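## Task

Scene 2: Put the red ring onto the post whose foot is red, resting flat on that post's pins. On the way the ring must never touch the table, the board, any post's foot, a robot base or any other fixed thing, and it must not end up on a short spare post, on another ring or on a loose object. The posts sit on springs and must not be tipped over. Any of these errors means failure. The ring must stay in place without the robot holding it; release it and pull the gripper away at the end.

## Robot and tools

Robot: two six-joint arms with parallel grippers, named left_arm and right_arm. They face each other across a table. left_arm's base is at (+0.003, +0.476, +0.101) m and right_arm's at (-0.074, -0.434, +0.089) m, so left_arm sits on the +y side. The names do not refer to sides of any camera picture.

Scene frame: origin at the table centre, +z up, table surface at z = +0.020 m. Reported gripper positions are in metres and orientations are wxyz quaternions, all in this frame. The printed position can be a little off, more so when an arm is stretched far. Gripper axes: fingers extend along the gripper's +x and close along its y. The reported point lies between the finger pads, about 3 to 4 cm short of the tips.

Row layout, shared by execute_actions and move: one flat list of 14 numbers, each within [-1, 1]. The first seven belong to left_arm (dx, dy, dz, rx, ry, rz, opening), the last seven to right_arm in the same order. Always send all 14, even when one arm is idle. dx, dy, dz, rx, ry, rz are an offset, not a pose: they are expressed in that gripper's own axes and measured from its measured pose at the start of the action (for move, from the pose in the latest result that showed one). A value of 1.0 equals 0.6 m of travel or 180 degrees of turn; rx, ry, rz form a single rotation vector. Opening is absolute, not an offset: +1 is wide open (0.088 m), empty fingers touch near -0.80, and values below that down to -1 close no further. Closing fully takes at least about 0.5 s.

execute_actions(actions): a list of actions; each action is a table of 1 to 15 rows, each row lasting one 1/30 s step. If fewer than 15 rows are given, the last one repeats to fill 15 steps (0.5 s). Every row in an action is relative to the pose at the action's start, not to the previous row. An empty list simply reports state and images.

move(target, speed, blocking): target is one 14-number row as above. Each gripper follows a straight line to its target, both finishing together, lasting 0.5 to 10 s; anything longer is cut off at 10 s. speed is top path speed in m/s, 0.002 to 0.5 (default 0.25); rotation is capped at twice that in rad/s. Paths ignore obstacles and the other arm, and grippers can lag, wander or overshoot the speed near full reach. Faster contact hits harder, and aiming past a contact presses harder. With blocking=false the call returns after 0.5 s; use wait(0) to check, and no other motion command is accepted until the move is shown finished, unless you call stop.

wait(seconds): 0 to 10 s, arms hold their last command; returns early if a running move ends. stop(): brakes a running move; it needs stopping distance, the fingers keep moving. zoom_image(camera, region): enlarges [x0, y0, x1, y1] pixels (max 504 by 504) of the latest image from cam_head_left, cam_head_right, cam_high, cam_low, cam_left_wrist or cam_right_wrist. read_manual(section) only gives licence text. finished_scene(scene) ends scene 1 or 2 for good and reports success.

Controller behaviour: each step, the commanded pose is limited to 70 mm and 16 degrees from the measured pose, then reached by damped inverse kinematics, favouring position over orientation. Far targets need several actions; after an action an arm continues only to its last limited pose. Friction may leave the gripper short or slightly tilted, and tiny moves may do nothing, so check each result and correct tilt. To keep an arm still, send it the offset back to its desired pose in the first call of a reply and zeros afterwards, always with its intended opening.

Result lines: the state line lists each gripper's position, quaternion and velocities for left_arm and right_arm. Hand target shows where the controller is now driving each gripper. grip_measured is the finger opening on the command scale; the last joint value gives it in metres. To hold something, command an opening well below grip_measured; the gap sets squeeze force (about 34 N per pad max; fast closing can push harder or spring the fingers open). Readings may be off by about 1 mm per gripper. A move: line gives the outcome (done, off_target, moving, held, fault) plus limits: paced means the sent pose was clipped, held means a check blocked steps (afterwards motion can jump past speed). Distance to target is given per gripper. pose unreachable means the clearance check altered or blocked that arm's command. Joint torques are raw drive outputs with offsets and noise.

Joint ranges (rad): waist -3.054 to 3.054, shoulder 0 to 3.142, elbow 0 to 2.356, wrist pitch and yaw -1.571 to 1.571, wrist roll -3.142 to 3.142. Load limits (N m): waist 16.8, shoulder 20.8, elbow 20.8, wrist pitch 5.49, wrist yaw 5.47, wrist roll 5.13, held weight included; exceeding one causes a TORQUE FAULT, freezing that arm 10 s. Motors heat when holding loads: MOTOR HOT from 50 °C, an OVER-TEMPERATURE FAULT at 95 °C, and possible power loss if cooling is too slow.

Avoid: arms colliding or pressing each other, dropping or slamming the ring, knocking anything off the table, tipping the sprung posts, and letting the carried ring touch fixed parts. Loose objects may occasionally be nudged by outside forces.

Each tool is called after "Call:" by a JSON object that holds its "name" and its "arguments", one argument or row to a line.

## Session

Call:
{"name": "execute_actions", "arguments": {
  "actions": []
}}

Scene clock: 0.00 s.
left_arm: end_effector_position=(+0.2978, +0.4641, +0.3722) grip_measured=+0.849 end_effector_quat_wxyz=(+0.957, -0.057, +0.033, -0.284) end_effector_velocity=(+0.000, -0.000, -0.002) end_effector_angular_velocity=(-0.021, +0.019, +0.006) | right_arm: end_effector_position=(-0.1414, -0.2084, +0.1730) grip_measured=+0.843 end_effector_quat_wxyz=(+0.633, -0.370, +0.675, +0.075) end_effector_velocity=(-0.002, -0.004, +0.001) end_effector_angular_velocity=(-0.013, +0.020, -0.005)
Joint positions: left_arm=[ 1.557  0.946  0.553  0.339  0.975 -0.084  0.081] | right_arm=[ 0.697  1.817  1.271 -1.447 -0.034  1.177  0.08 ]
Joint velocities: left_arm=[-0.002 -0.002 -0.002 -0.007 -0.007 -0.022  0.   ] | right_arm=[-0.002 -0.007 -0.007 -0.007 -0.022 -0.007 -0.   ]
Joint torques (N m, as the arm reports them, + toward a larger angle): no reading
Motor temperatures (°C, as the motors report them): left_arm=[28 29 29 28 29 30] | right_arm=[29 31 30 28 31 28]
Heat: left arm: hottest wrist roll 30 °C (+0.0 °C/min); right arm: hottest shoulder 31 °C (+0.0 °C/min).
Hand target (left_arm): +0.298, +0.464, +0.372; +0.957, -0.057, +0.033, -0.284
Hand target (right_arm): -0.141, -0.208, +0.173; +0.633, -0.370, +0.675, +0.075

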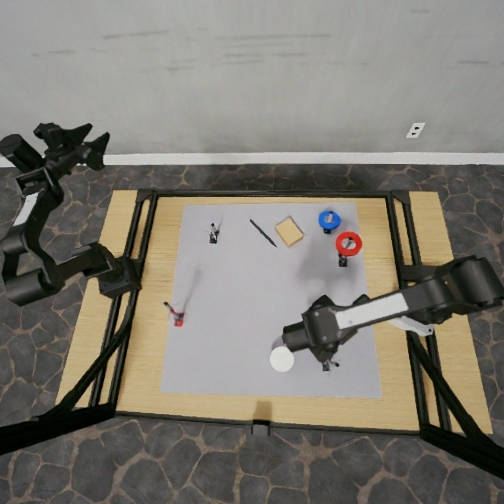

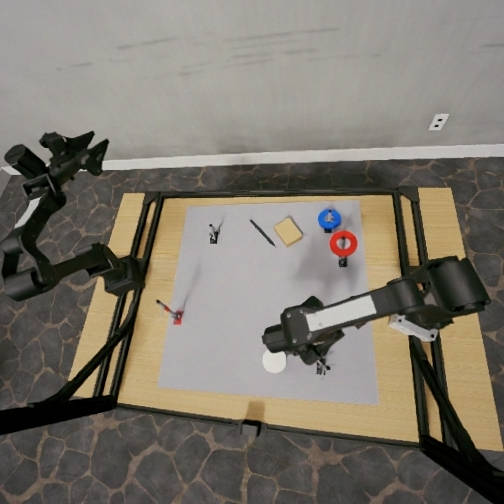

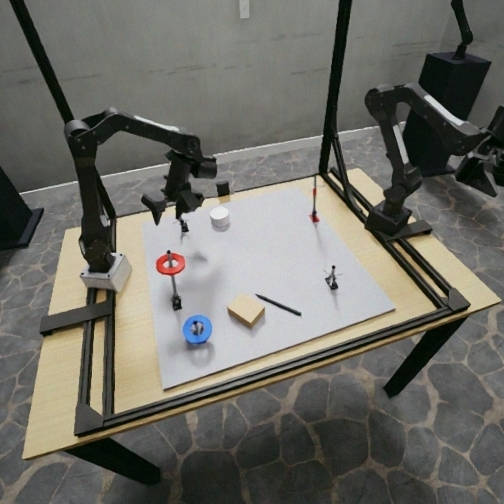

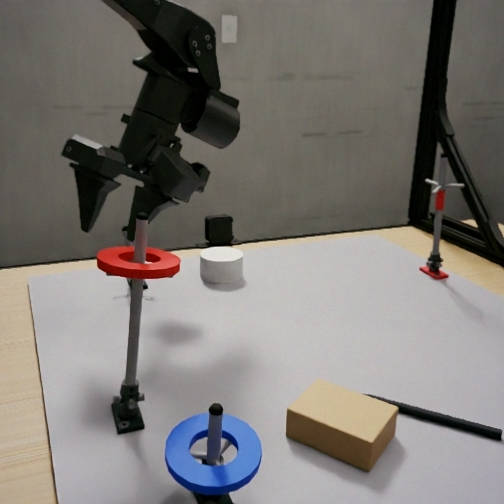

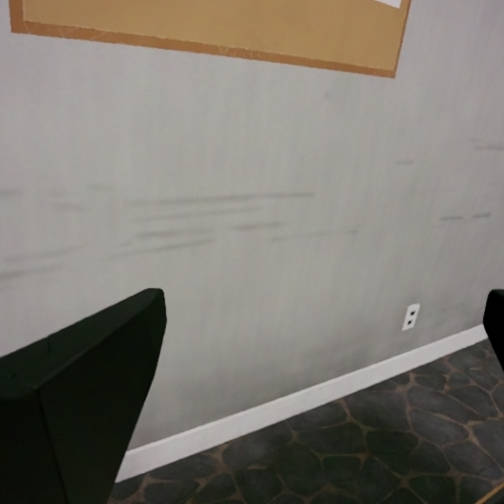

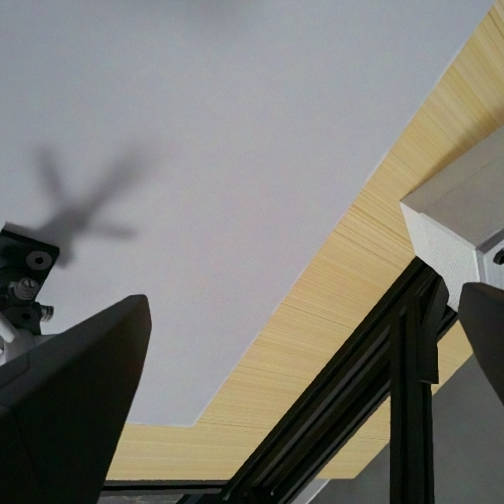

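Call:
{"name": "move", "arguments": {
  "target": [-0.147,-0.564,-0.198,0.2375,0.476,-0.171,1,-0.118,-0.298,0.1675,-0.068,-0.074,0.1136,1],
  "speed": 0.45
}}

Scene clock: 3.10 s.
left_arm: end_effector_position=(+0.0305, +0.2253, +0.2956) grip_measured=+1.000 end_effector_quat_wxyz=(+0.543, +0.464, +0.538, -0.447) end_effector_velocity=(-0.002, -0.000, -0.001) end_effector_angular_velocity=(+0.027, -0.005, -0.005) | right_arm: end_effector_position=(+0.0380, -0.2529, +0.2808) grip_measured=+1.000 end_effector_quat_wxyz=(+0.639, -0.303, +0.643, +0.295) end_effector_velocity=(+0.001, -0.002, +0.000) end_effector_angular_velocity=(-0.002, +0.010, +0.010)
Joint positions: left_arm=[-0.316  1.52   1.461 -1.524 -0.022 -0.076  0.088] | right_arm=[-0.121  1.371  1.323 -1.534  0.007  0.15   0.088]
Joint velocities: left_arm=[-0.012  0.022  0.017 -0.022 -0.007 -0.007  0.   ] | right_arm=[-0.012  0.002  0.002 -0.007 -0.007 -0.022  0.   ]
Joint torques (N m, as the arm reports them, + toward a larger angle): left_arm=[-0.37 -3.52  7.44 -0.33  0.13 -0.29] | right_arm=[-0.16 -4.33  6.91  0.18 -0.09 -0.13]
Motor temperatures (°C, as the motors report them): left_arm=[28 29 29 28 29 30] | right_arm=[29 31 30 28 31 28]
Heat: left arm: hottest wrist roll 30 °C (+0.0 °C/min); right arm: hottest shoulder 31 °C (+0.0 °C/min).
Hand target (left_arm): +0.029, +0.222, +0.296; +0.543, +0.463, +0.540, -0.447
Hand target (right_arm): +0.039, -0.252, +0.284; +0.642, -0.300, +0.640, +0.298
Off the commanded pose (left_arm): 0.007 m, 1 deg.
Off the commanded pose (right_arm): 0.005 m, 1 deg.
move: done

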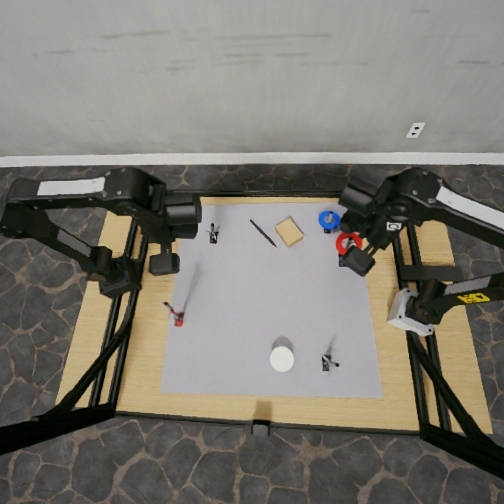

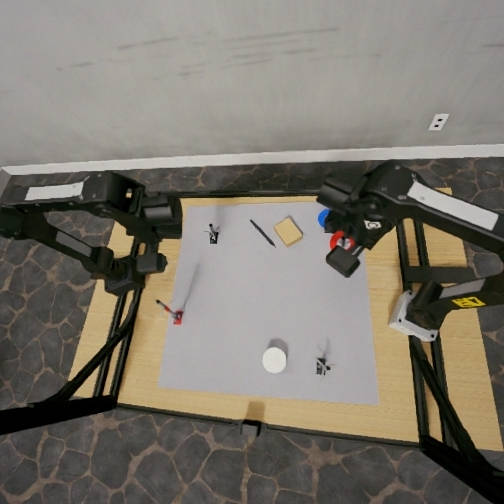

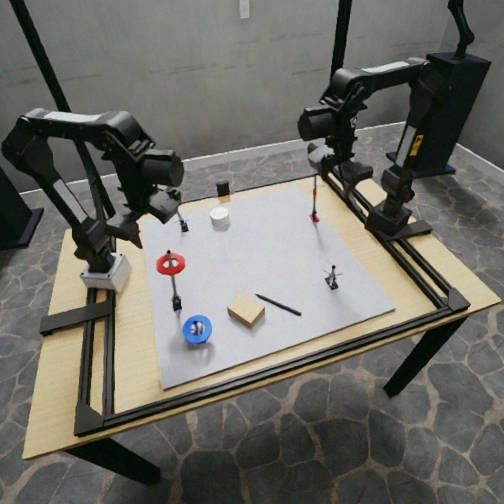

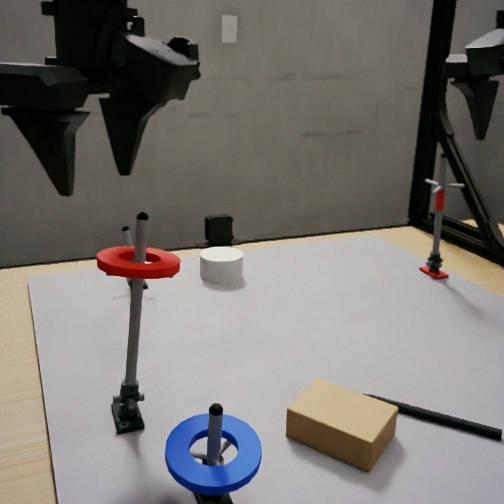

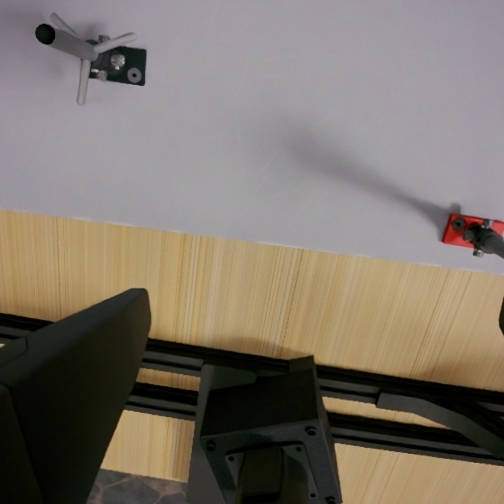

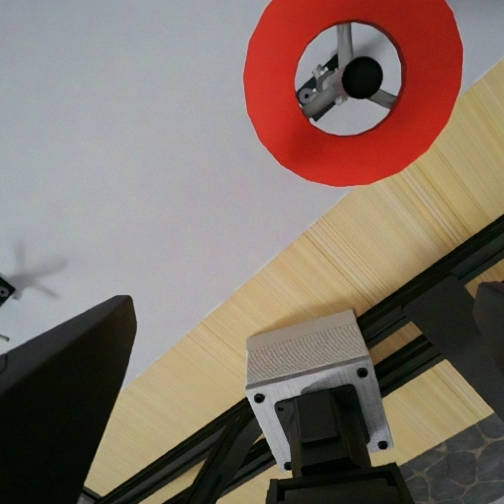

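Call:
{"name": "move", "arguments": {
  "target": [0,-0.215,-0.08,0.194,0,0,1,0.075,-0.025,0.09,0,0,-0.04,1],
  "speed": 0.3
}}

Call:
{"name": "zoom_image", "arguments": {
  "camera": "cam_low",
  "region": [40, 150, 240, 350]
}}

Scene clock: 4.97 s.
left_arm: end_effector_position=(-0.1016, +0.2536, +0.2930) grip_measured=+1.000 end_effector_quat_wxyz=(+0.384, +0.605, +0.381, -0.584) end_effector_velocity=(-0.001, +0.001, +0.002) end_effector_angular_velocity=(-0.006, -0.006, -0.005) | right_arm: end_effector_position=(+0.0838, -0.2207, +0.2406) grip_measured=+1.000 end_effector_quat_wxyz=(+0.661, -0.339, +0.618, +0.258) end_effector_velocity=(+0.002, +0.000, -0.001) end_effector_angular_velocity=(-0.003, -0.007, +0.005)
Joint positions: left_arm=[-0.864  1.504  1.436 -1.526 -0.019 -0.025  0.088] | right_arm=[-0.136  1.55   1.316 -1.348  0.129  0.135  0.088]
Joint velocities: left_arm=[-0.012 -0.002  0.007 -0.007 -0.007 -0.007  0.   ] | right_arm=[-0.002  0.002 -0.002  0.007  0.007 -0.007  0.   ]
Joint torques (N m, as the arm reports them, + toward a larger angle): left_arm=[-0.31 -3.35  7.51 -0.12  0.06  0.23] | right_arm=[-0.33 -4.07  4.8   0.54  0.2  -0.1 ]
Motor temperatures (°C, as the motors report them): left_arm=[28 29 30 28 29 30] | right_arm=[29 31 30 28 31 28]
Heat: left arm: hottest elbow 30 °C (+0.0 °C/min); right arm: hottest shoulder 31 °C (+0.0 °C/min).
Hand target (left_arm): -0.104, +0.251, +0.294; +0.381, +0.606, +0.377, -0.588
Hand target (right_arm): +0.084, -0.222, +0.236; +0.656, -0.343, +0.623, +0.254
Off the commanded pose (left_arm): 0.004 m, 1 deg.
Off the commanded pose (right_arm): 0.005 m, 1 deg.
move: done

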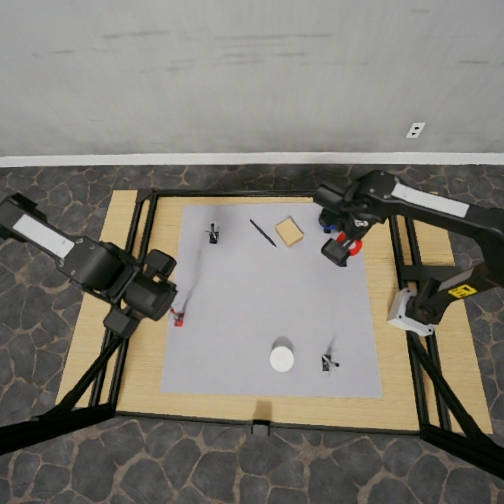

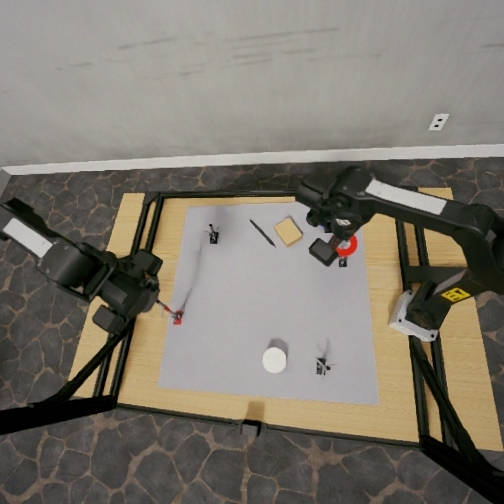

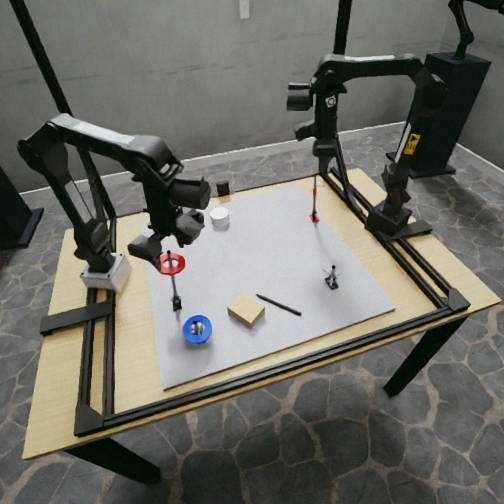

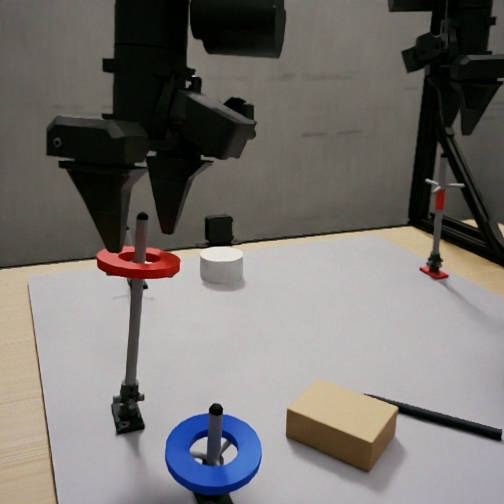

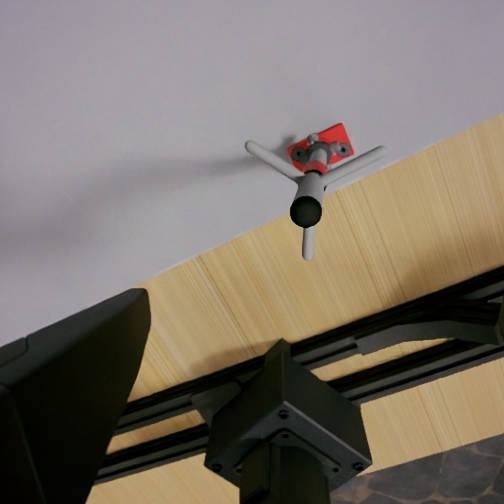

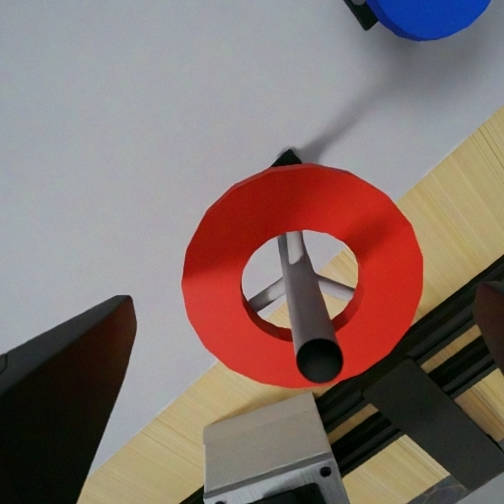

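Region (40, 150, 240, 350) of cam_low's 504x504 image, scaled by 2.520, with more detail than that image has.

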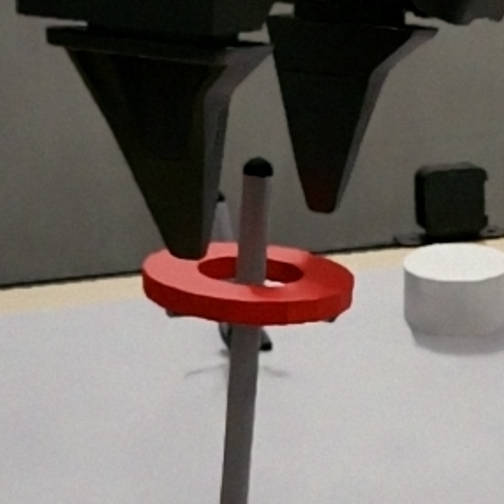

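Call:
{"name": "move", "arguments": {
  "target": [0.033,0.015,0.017,0,0,-0.05,1,0.063,-0.003,-0.002,0,0,0,1],
  "speed": 0.12
}}

Call:
{"name": "zoom_image", "arguments": {
  "camera": "cam_low",
  "region": [40, 150, 240, 350]
}}

Scene clock: 6.30 s.
left_arm: end_effector_position=(-0.0980, +0.2404, +0.2783) grip_measured=+1.000 end_effector_quat_wxyz=(+0.342, +0.570, +0.423, -0.616) end_effector_velocity=(+0.005, +0.000, -0.001) end_effector_angular_velocity=(+0.010, -0.011, +0.019) | right_arm: end_effector_position=(+0.0887, -0.2232, +0.2071) grip_measured=+1.000 end_effector_quat_wxyz=(+0.664, -0.337, +0.615, +0.260) end_effector_velocity=(-0.001, -0.001, -0.004) end_effector_angular_velocity=(-0.003, +0.011, +0.005)
Joint positions: left_arm=[-0.741  1.529  1.396 -1.456  0.13   0.095  0.088] | right_arm=[-0.157  1.551  1.184 -1.202  0.129  0.113  0.088]
Joint velocities: left_arm=[ 0.012  0.002 -0.002 -0.007 -0.007 -0.007  0.   ] | right_arm=[-0.002  0.002 -0.012  0.007 -0.007 -0.007  0.   ]
Joint torques (N m, as the arm reports them, + toward a larger angle): left_arm=[ 0.26 -3.6   4.44 -0.1   0.2   0.26] | right_arm=[-0.21 -5.12  4.46  0.53  0.1  -0.09]
Motor temperatures (°C, as the motors report them): left_arm=[28 29 30 28 29 30] | right_arm=[29 32 31 28 31 28]
Heat: left arm: hottest elbow 30 °C (+0.0 °C/min); right arm: hottest shoulder 32 °C (+9.5 °C/min).
Hand target (left_arm): -0.097, +0.241, +0.273; +0.336, +0.574, +0.428, -0.612
Hand target (right_arm): +0.088, -0.226, +0.203; +0.661, -0.339, +0.618, +0.258
Off the commanded pose (left_arm): 0.005 m, 1 deg.
Off the commanded pose (right_arm): 0.005 m, 1 deg.
move: done

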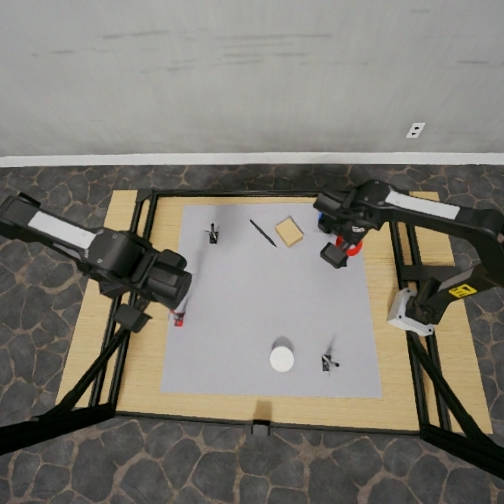

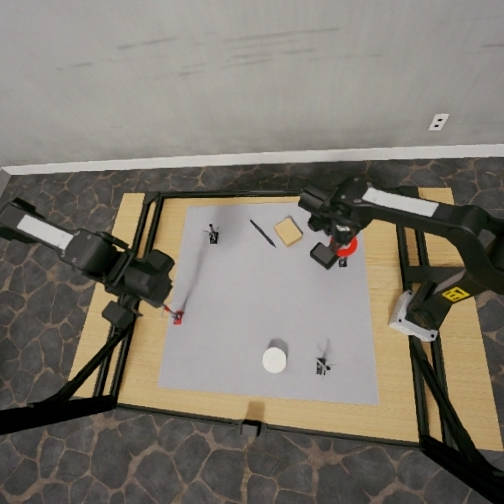

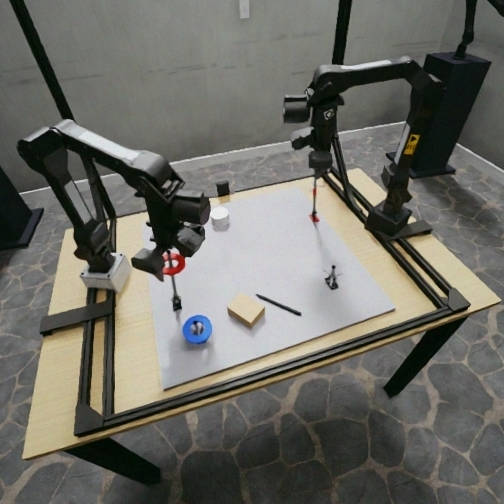

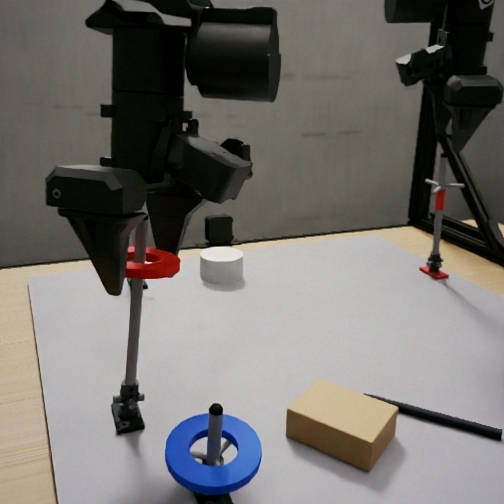

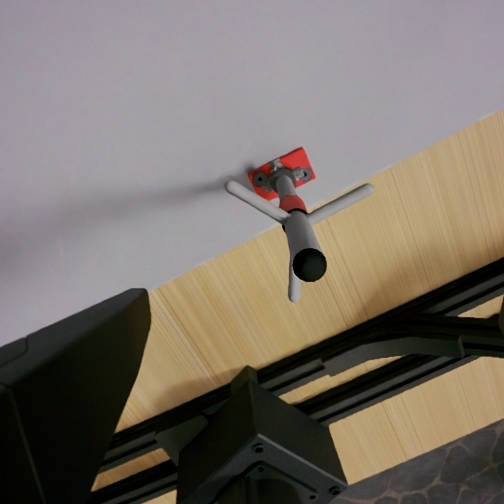

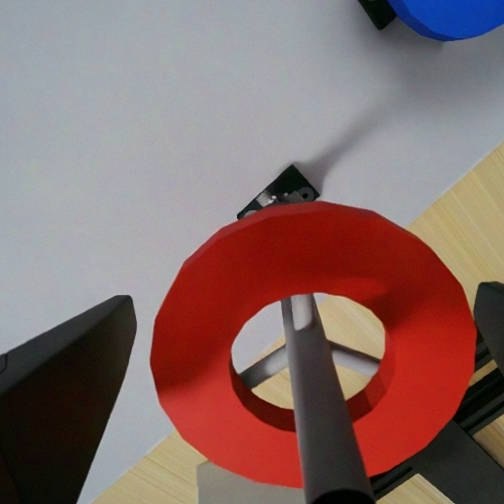

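Region (40, 150, 240, 350) of cam_low's 504x504 image, scaled by 2.520, with more detail than that image has.

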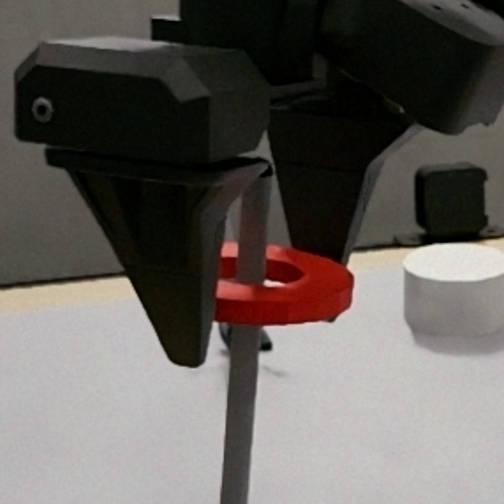

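Call:
{"name": "execute_actions", "arguments": {
  "actions": [
    [[0,0,0,0,0,0,1,0,0,0,0,0,0,0.85],[0,0,0,0,0,0,1,0,0,0,0,0,0,0.8],[0,0,0,0,0,0,1,0,0,0,0,0,0,0.75],[0,0,0,0,0,0,1,0,0,0,0,0,0,0.7],[0,0,0,0,0,0,1,0,0,0,0,0,0,0.65],[0,0,0,0,0,0,1,0,0,0,0,0,0,0.6],[0,0,0,0,0,0,1,0,0,0,0,0,0,0.55],[0,0,0,0,0,0,1,0,0,0,0,0,0,0.5],[0,0,0,0,0,0,1,0,0,0,0,0,0,0.45],[0,0,0,0,0,0,1,0,0,0,0,0,0,0.4],[0,0,0,0,0,0,1,0,0,0,0,0,0,0.35]]
  ]
}}

Call:
{"name": "move", "arguments": {
  "target": [-0.03,0,0.03,0,0,0,1,-0.13,0,0.003,0,0,0,0.35],
  "speed": 0.15
}}

Scene clock: 6.97 s.
left_arm: end_effector_position=(-0.0980, +0.2402, +0.2782) grip_measured=+1.000 end_effector_quat_wxyz=(+0.342, +0.569, +0.423, -0.616) end_effector_velocity=(+0.000, -0.001, -0.000) end_effector_angular_velocity=(-0.008, -0.005, +0.005) | right_arm: end_effector_position=(+0.0888, -0.2232, +0.2068) grip_measured=+0.639 end_effector_quat_wxyz=(+0.664, -0.337, +0.615, +0.260) end_effector_velocity=(-0.001, -0.001, +0.001) end_effector_angular_velocity=(+0.003, +0.007, -0.010)
Joint positions: left_arm=[-0.74   1.53   1.396 -1.456  0.132  0.096  0.088] | right_arm=[-0.157  1.551  1.182 -1.2    0.129  0.113  0.07 ]
Joint velocities: left_arm=[-0.002 -0.002 -0.002  0.007 -0.007 -0.007  0.   ] | right_arm=[-0.002 -0.002  0.002 -0.007 -0.007  0.007 -0.   ]
Joint torques (N m, as the arm reports them, + toward a larger angle): left_arm=[-0.23 -4.5   5.99 -0.28  0.08 -0.07] | right_arm=[-0.06 -5.25  5.78  0.23  0.1  -0.02]
Motor temperatures (°C, as the motors report them): left_arm=[28 29 30 28 29 30] | right_arm=[29 32 31 28 31 28]
Heat: left arm: hottest elbow 30 °C (+0.0 °C/min); right arm: hottest shoulder 32 °C (+8.6 °C/min).
Hand target (left_arm): -0.098, +0.240, +0.278; +0.342, +0.570, +0.423, -0.616
Hand target (right_arm): +0.089, -0.223, +0.207; +0.664, -0.337, +0.615, +0.260
Off the commanded pose (left_arm): 0.000 m, 0 deg.
Off the commanded pose (right_arm): 0.000 m, 0 deg.

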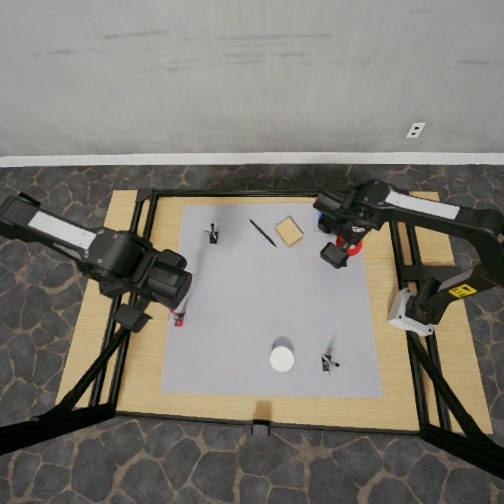

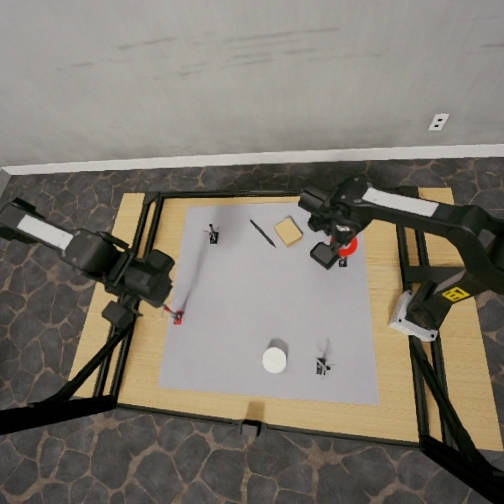

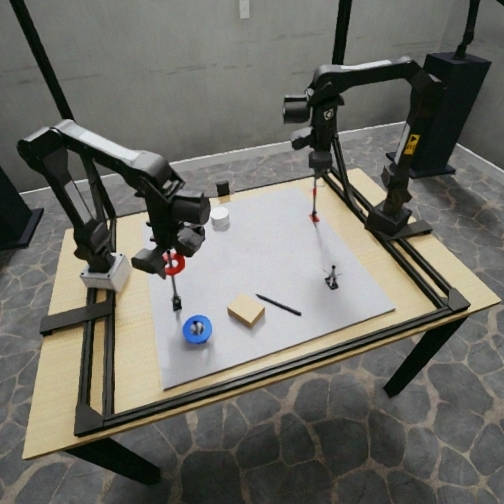

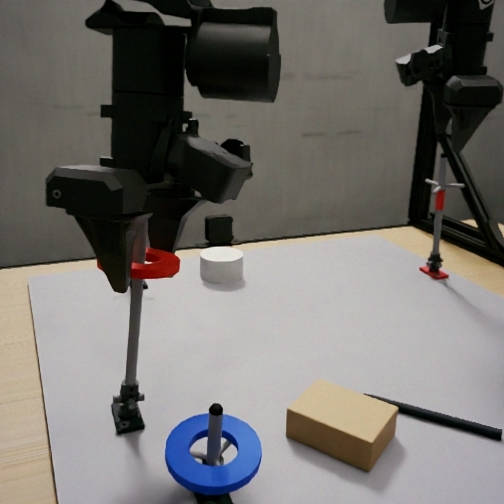

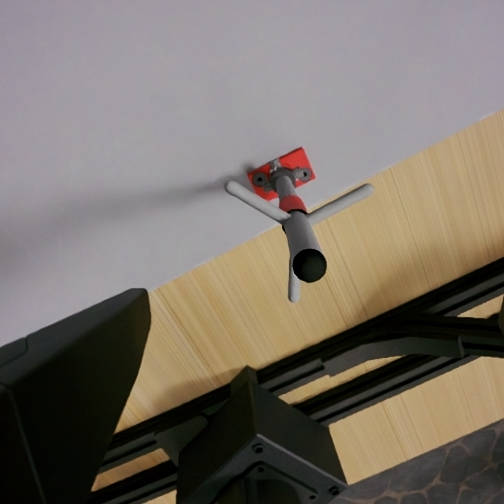

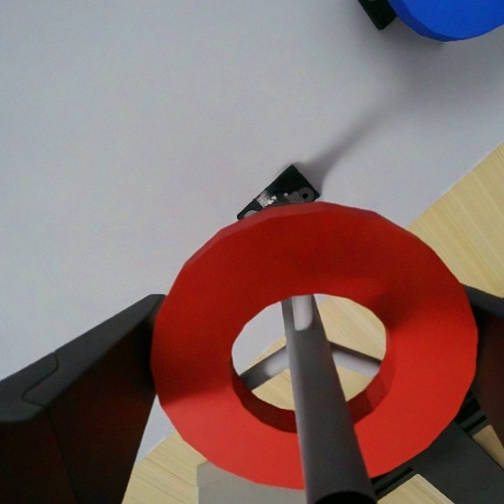

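Scene clock: 8.03 s.
left_arm: end_effector_position=(-0.1029, +0.2259, +0.2953) grip_measured=+1.000 end_effector_quat_wxyz=(+0.342, +0.570, +0.423, -0.616) end_effector_velocity=(+0.004, -0.001, +0.002) end_effector_angular_velocity=(-0.010, -0.020, -0.005) | right_arm: end_effector_position=(+0.0810, -0.2194, +0.2836) grip_measured=+0.639 end_effector_quat_wxyz=(+0.665, -0.336, +0.614, +0.260) end_effector_velocity=(-0.001, -0.002, +0.001) end_effector_angular_velocity=(-0.012, +0.016, +0.005)
Joint positions: left_arm=[-0.74   1.597  1.531 -1.525  0.132  0.096  0.088] | right_arm=[-0.124  1.553  1.491 -1.508  0.129  0.147  0.07 ]
Joint velocities: left_arm=[ 0.002 -0.002  0.007 -0.007 -0.022  0.007  0.   ] | right_arm=[-0.002  0.007  0.012 -0.022 -0.007 -0.007 -0.   ]
Joint torques (N m, as the arm reports them, + toward a larger angle): left_arm=[ 0.32 -3.98  7.47 -0.38  0.13  0.1 ] | right_arm=[ 0.28 -4.29  7.02  0.12  0.09  0.06]
Motor temperatures (°C, as the motors report them): left_arm=[28 29 30 28 29 30] | right_arm=[29 32 31 28 31 28]
Heat: left arm: hottest elbow 30 °C (+0.0 °C/min); right arm: hottest shoulder 32 °C (+7.5 °C/min).
Hand target (left_arm): -0.103, +0.223, +0.296; +0.342, +0.569, +0.423, -0.616
Hand target (right_arm): +0.082, -0.217, +0.284; +0.664, -0.337, +0.615, +0.260
Off the commanded pose (left_arm): 0.003 m, 0 deg.
Off the commanded pose (right_arm): 0.003 m, 0 deg.
move: done

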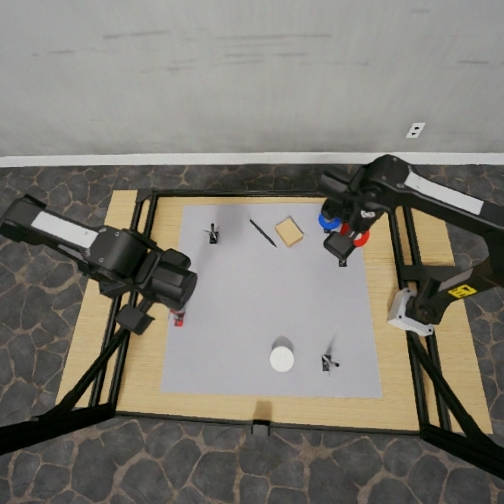

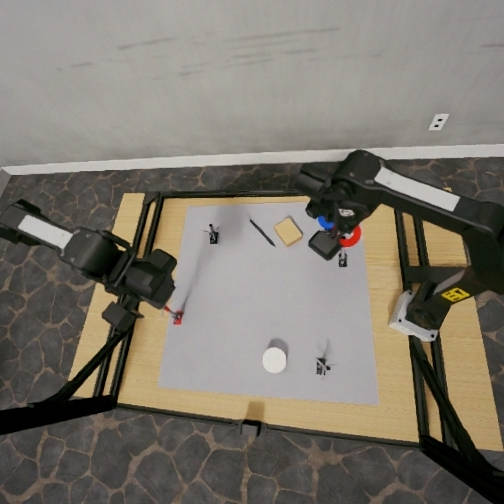

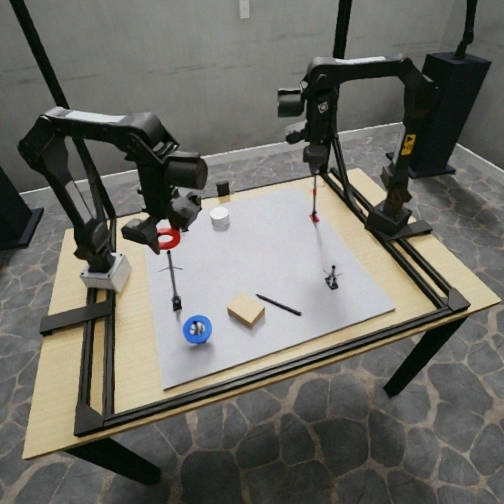

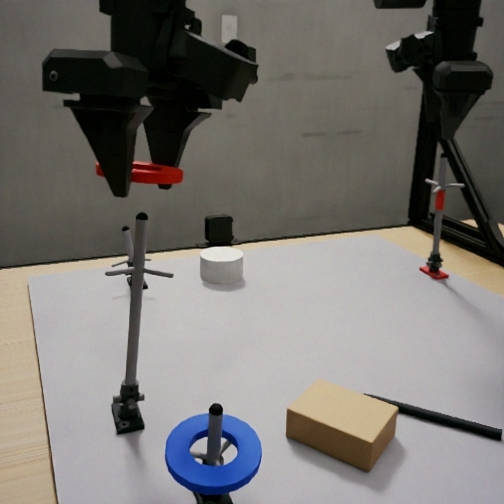

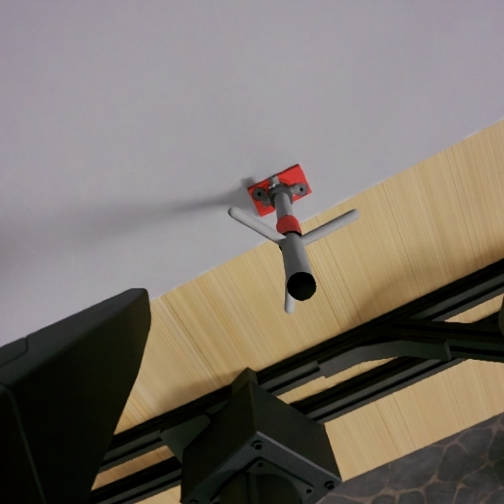

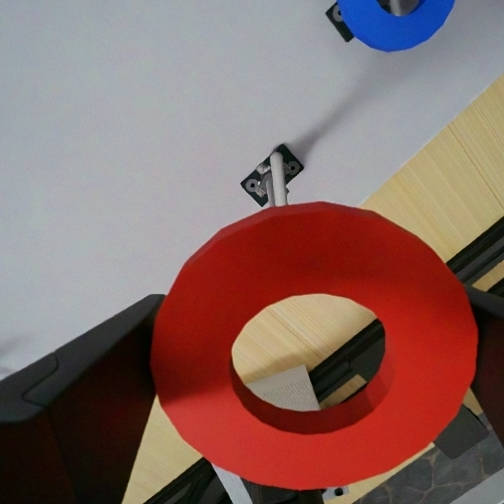

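Call:
{"name": "move", "arguments": {
  "target": [-0.053,0.202,0.155,-0.0743,-0.5023,0.1386,1,-0.098,0.378,0.175,0.2524,-0.2132,0.4948,0.35],
  "speed": 0.42
}}

Call:
{"name": "zoom_image", "arguments": {
  "camera": "cam_head_left",
  "region": [180, 215, 300, 315]
}}

Call:
{"name": "zoom_image", "arguments": {
  "camera": "cam_low",
  "region": [260, 20, 420, 180]
}}

Scene clock: 11.53 s.
left_arm: end_effector_position=(-0.0308, +0.0885, +0.3168) grip_measured=+1.000 end_effector_quat_wxyz=(+0.705, -0.010, +0.000, -0.709) end_effector_velocity=(+0.004, -0.001, +0.002) end_effector_angular_velocity=(-0.022, -0.019, +0.025) | right_arm: end_effector_position=(-0.0271, +0.0110, +0.3248) grip_measured=+0.639 end_effector_quat_wxyz=(+0.512, +0.518, +0.477, +0.491) end_effector_velocity=(+0.000, +0.000, +0.004) end_effector_angular_velocity=(+0.026, -0.011, +0.005)
Joint positions: left_arm=[-0.551  1.375  0.499  0.89  -0.136 -0.013  0.088] | right_arm=[ 0.301  1.558  0.751  0.827 -0.064  1.565  0.07 ]
Joint velocities: left_arm=[ 0.002  0.012 -0.002  0.037 -0.022  0.022  0.   ] | right_arm=[-0.002  0.007 -0.002  0.037 -0.007 -0.007 -0.   ]
Joint torques (N m, as the arm reports them, + toward a larger angle): left_arm=[ 0.26 -3.13  4.85  1.5  -0.09 -0.22] | right_arm=[-0.03 -4.73  4.99  2.33  0.07 -0.02]
Motor temperatures (°C, as the motors report them): left_arm=[28 30 30 28 29 31] | right_arm=[29 32 31 28 31 28]
Heat: left arm: hottest wrist roll 31 °C (+5.2 °C/min); right arm: hottest shoulder 32 °C (+5.2 °C/min).
Hand target (left_arm): -0.029, +0.089, +0.309; +0.708, -0.005, +0.007, -0.706
Hand target (right_arm): -0.028, +0.011, +0.316; +0.516, +0.515, +0.483, +0.486
Off the commanded pose (left_arm): 0.007 m, 1 deg.
Off the commanded pose (right_arm): 0.010 m, 1 deg.
move: off_target (right_arm)

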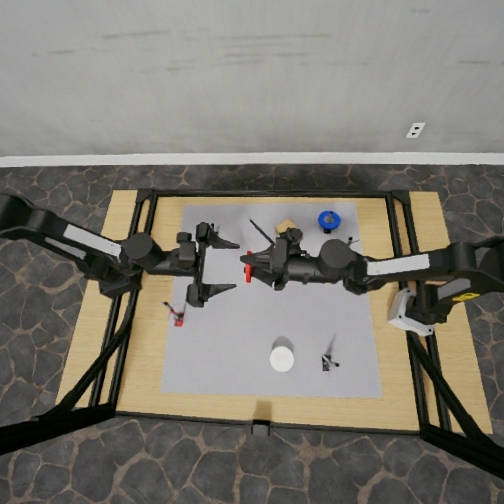

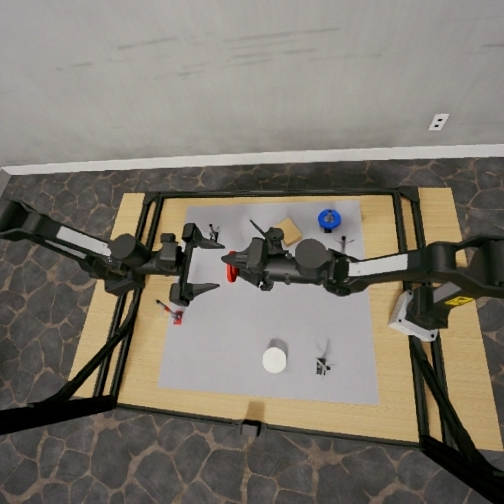

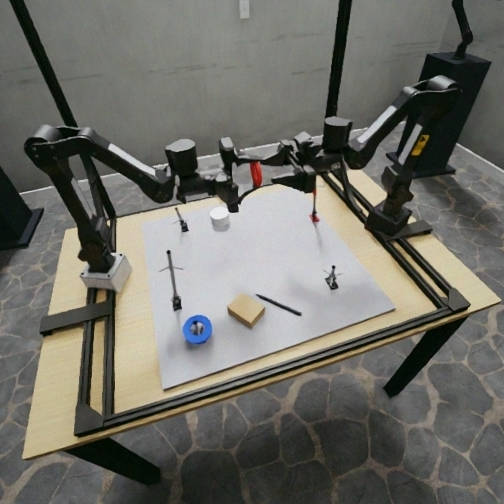

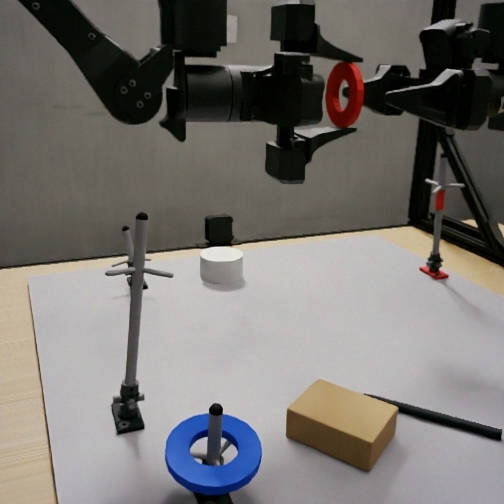

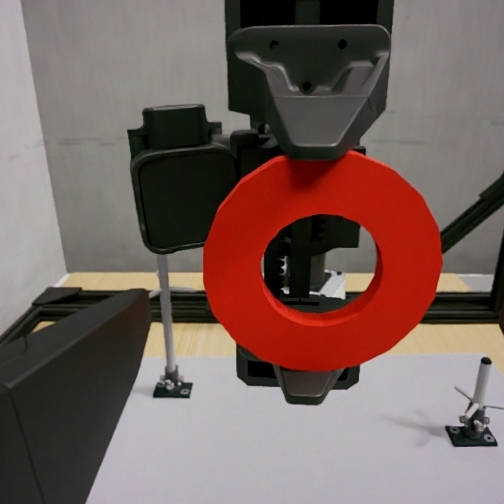

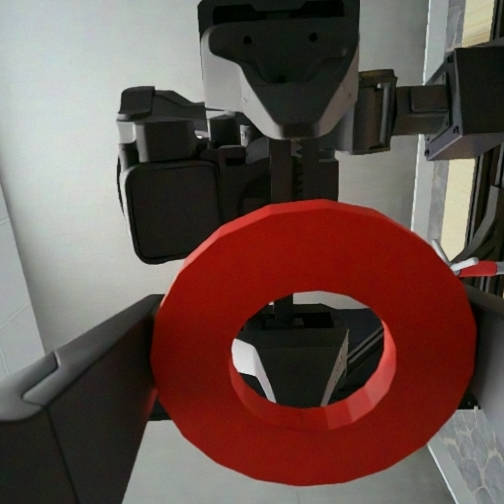

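Region (180, 215, 300, 315) of cam_head_left's 504x504 image, scaled by 4.200, with more detail than that image has.

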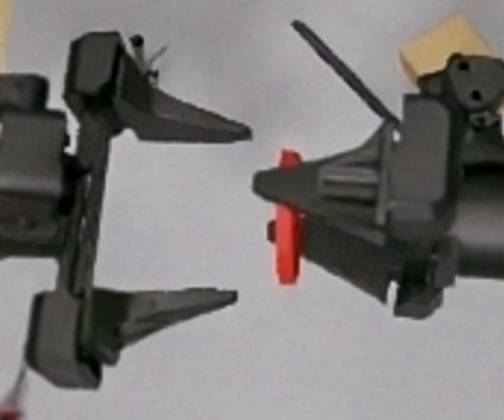

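Region (260, 20, 420, 180) of cam_low's 504x504 image, scaled by 3.150, with more detail than that image has.

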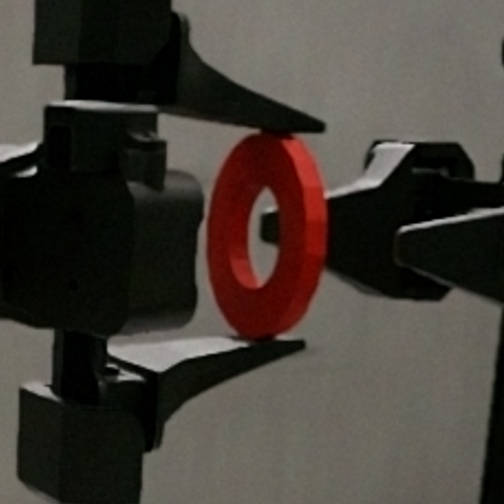

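Call:
{"name": "move", "arguments": {
  "target": [0.075,-0.001,0.005,0,0,0,1,0,0,0,0,-0.018,0,0.35],
  "speed": 0.12
}}

Call:
{"name": "zoom_image", "arguments": {
  "camera": "cam_head_left",
  "region": [180, 215, 300, 315]
}}

Call:
{"name": "zoom_image", "arguments": {
  "camera": "cam_low",
  "region": [260, 20, 420, 180]
}}

Scene clock: 12.63 s.
left_arm: end_effector_position=(-0.0324, +0.0474, +0.3193) grip_measured=+1.000 end_effector_quat_wxyz=(+0.705, -0.009, +0.001, -0.709) end_effector_velocity=(+0.004, -0.004, -0.007) end_effector_angular_velocity=(+0.027, +0.004, +0.024) | right_arm: end_effector_position=(-0.0262, +0.0112, +0.3246) grip_measured=+0.639 end_effector_quat_wxyz=(+0.525, +0.532, +0.463, +0.476) end_effector_velocity=(-0.002, -0.000, -0.002) end_effector_angular_velocity=(-0.008, -0.007, +0.019)
Joint positions: left_arm=[-0.536  1.537  0.651  0.897 -0.121 -0.013  0.088] | right_arm=[0.327 1.559 0.751 0.829 0.018 1.565 0.07 ]
Joint velocities: left_arm=[ 0.002  0.017  0.012 -0.022 -0.022 -0.007  0.   ] | right_arm=[-0.002 -0.002 -0.002 -0.007 -0.022 -0.007 -0.   ]
Joint torques (N m, as the arm reports them, + toward a larger angle): left_arm=[ 0.3  -3.86  8.04  1.22  0.12 -0.02] | right_arm=[ 0.09 -6.04  6.19  1.89  0.1  -0.13]
Motor temperatures (°C, as the motors report them): left_arm=[28 30 31 28 29 31] | right_arm=[29 32 31 28 31 28]
Heat: left arm: hottest elbow 31 °C (+4.7 °C/min); right arm: hottest shoulder 32 °C (+4.7 °C/min).
Hand target (left_arm): -0.032, +0.044, +0.321; +0.705, -0.010, +0.000, -0.709
Hand target (right_arm): -0.027, +0.011, +0.325; +0.526, +0.532, +0.463, +0.476
Off the commanded pose (left_arm): 0.004 m, 0 deg.
Off the commanded pose (right_arm): 0.001 m, 0 deg.
move: done

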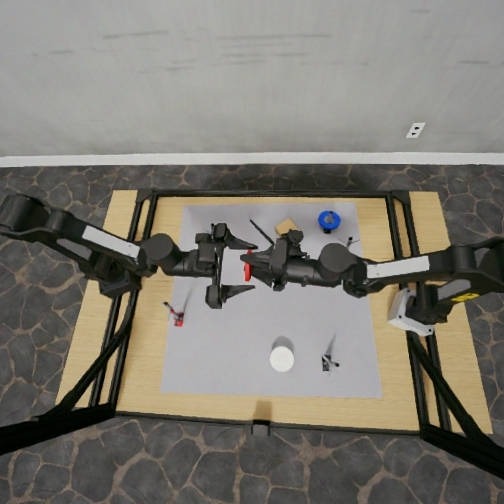

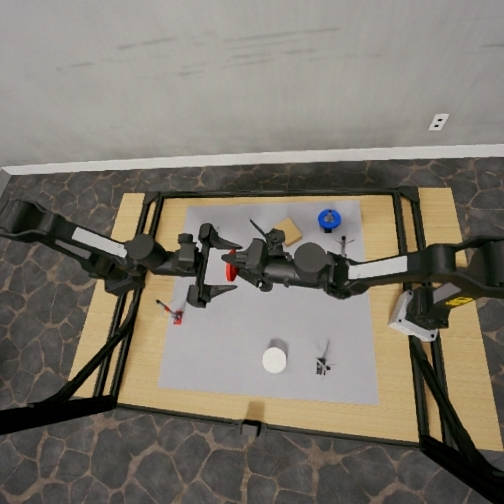

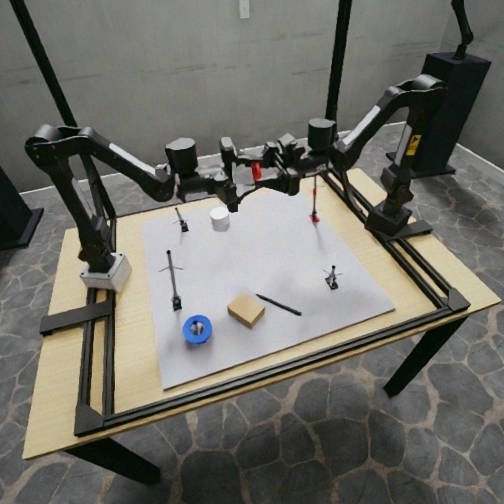

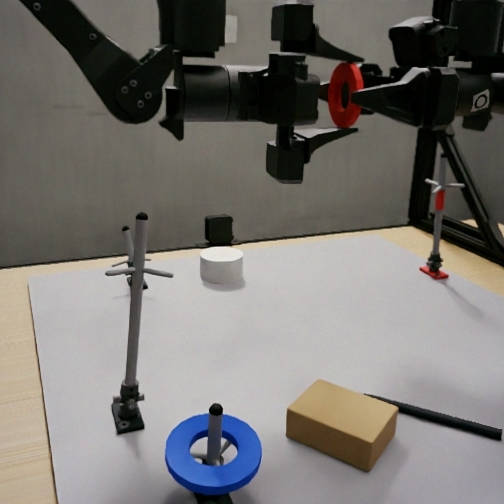

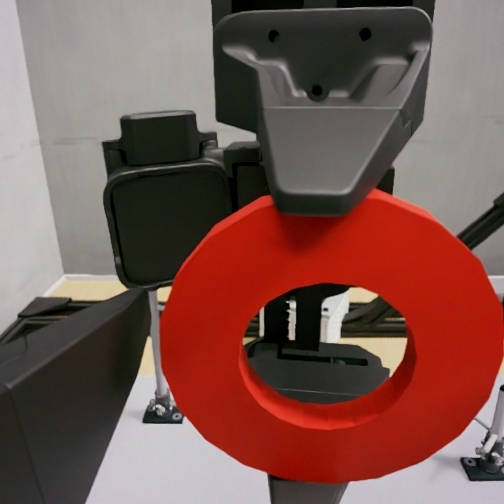

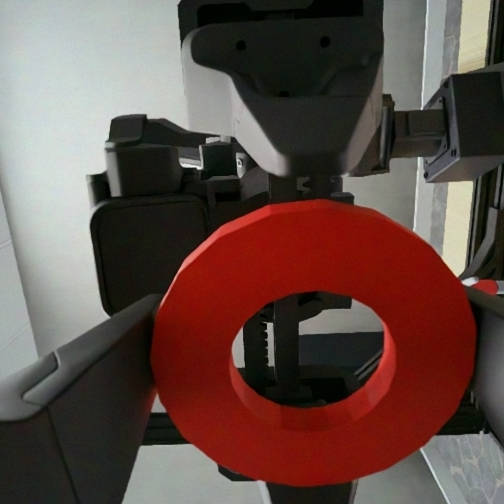

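Region (180, 215, 300, 315) of cam_head_left's 504x504 image, scaled by 4.200, with more detail than that image has.

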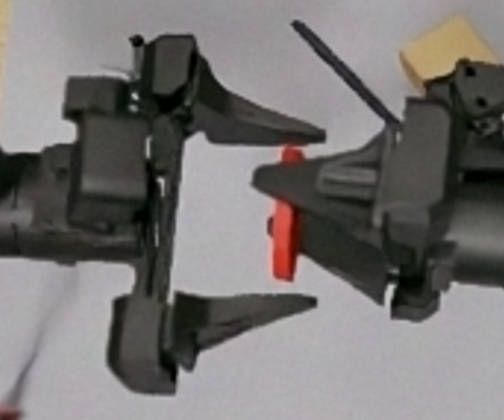

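Region (260, 20, 420, 180) of cam_low's 504x504 image, scaled by 3.150, with more detail than that image has.

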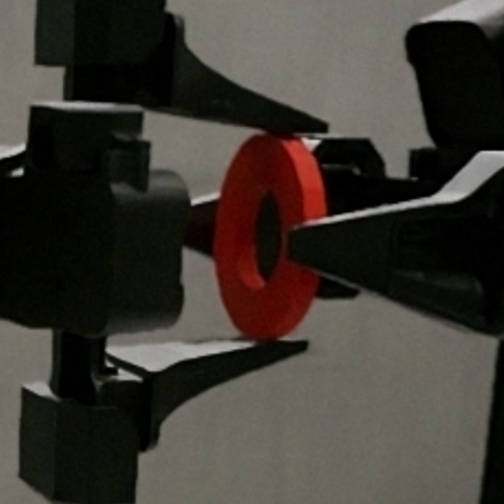

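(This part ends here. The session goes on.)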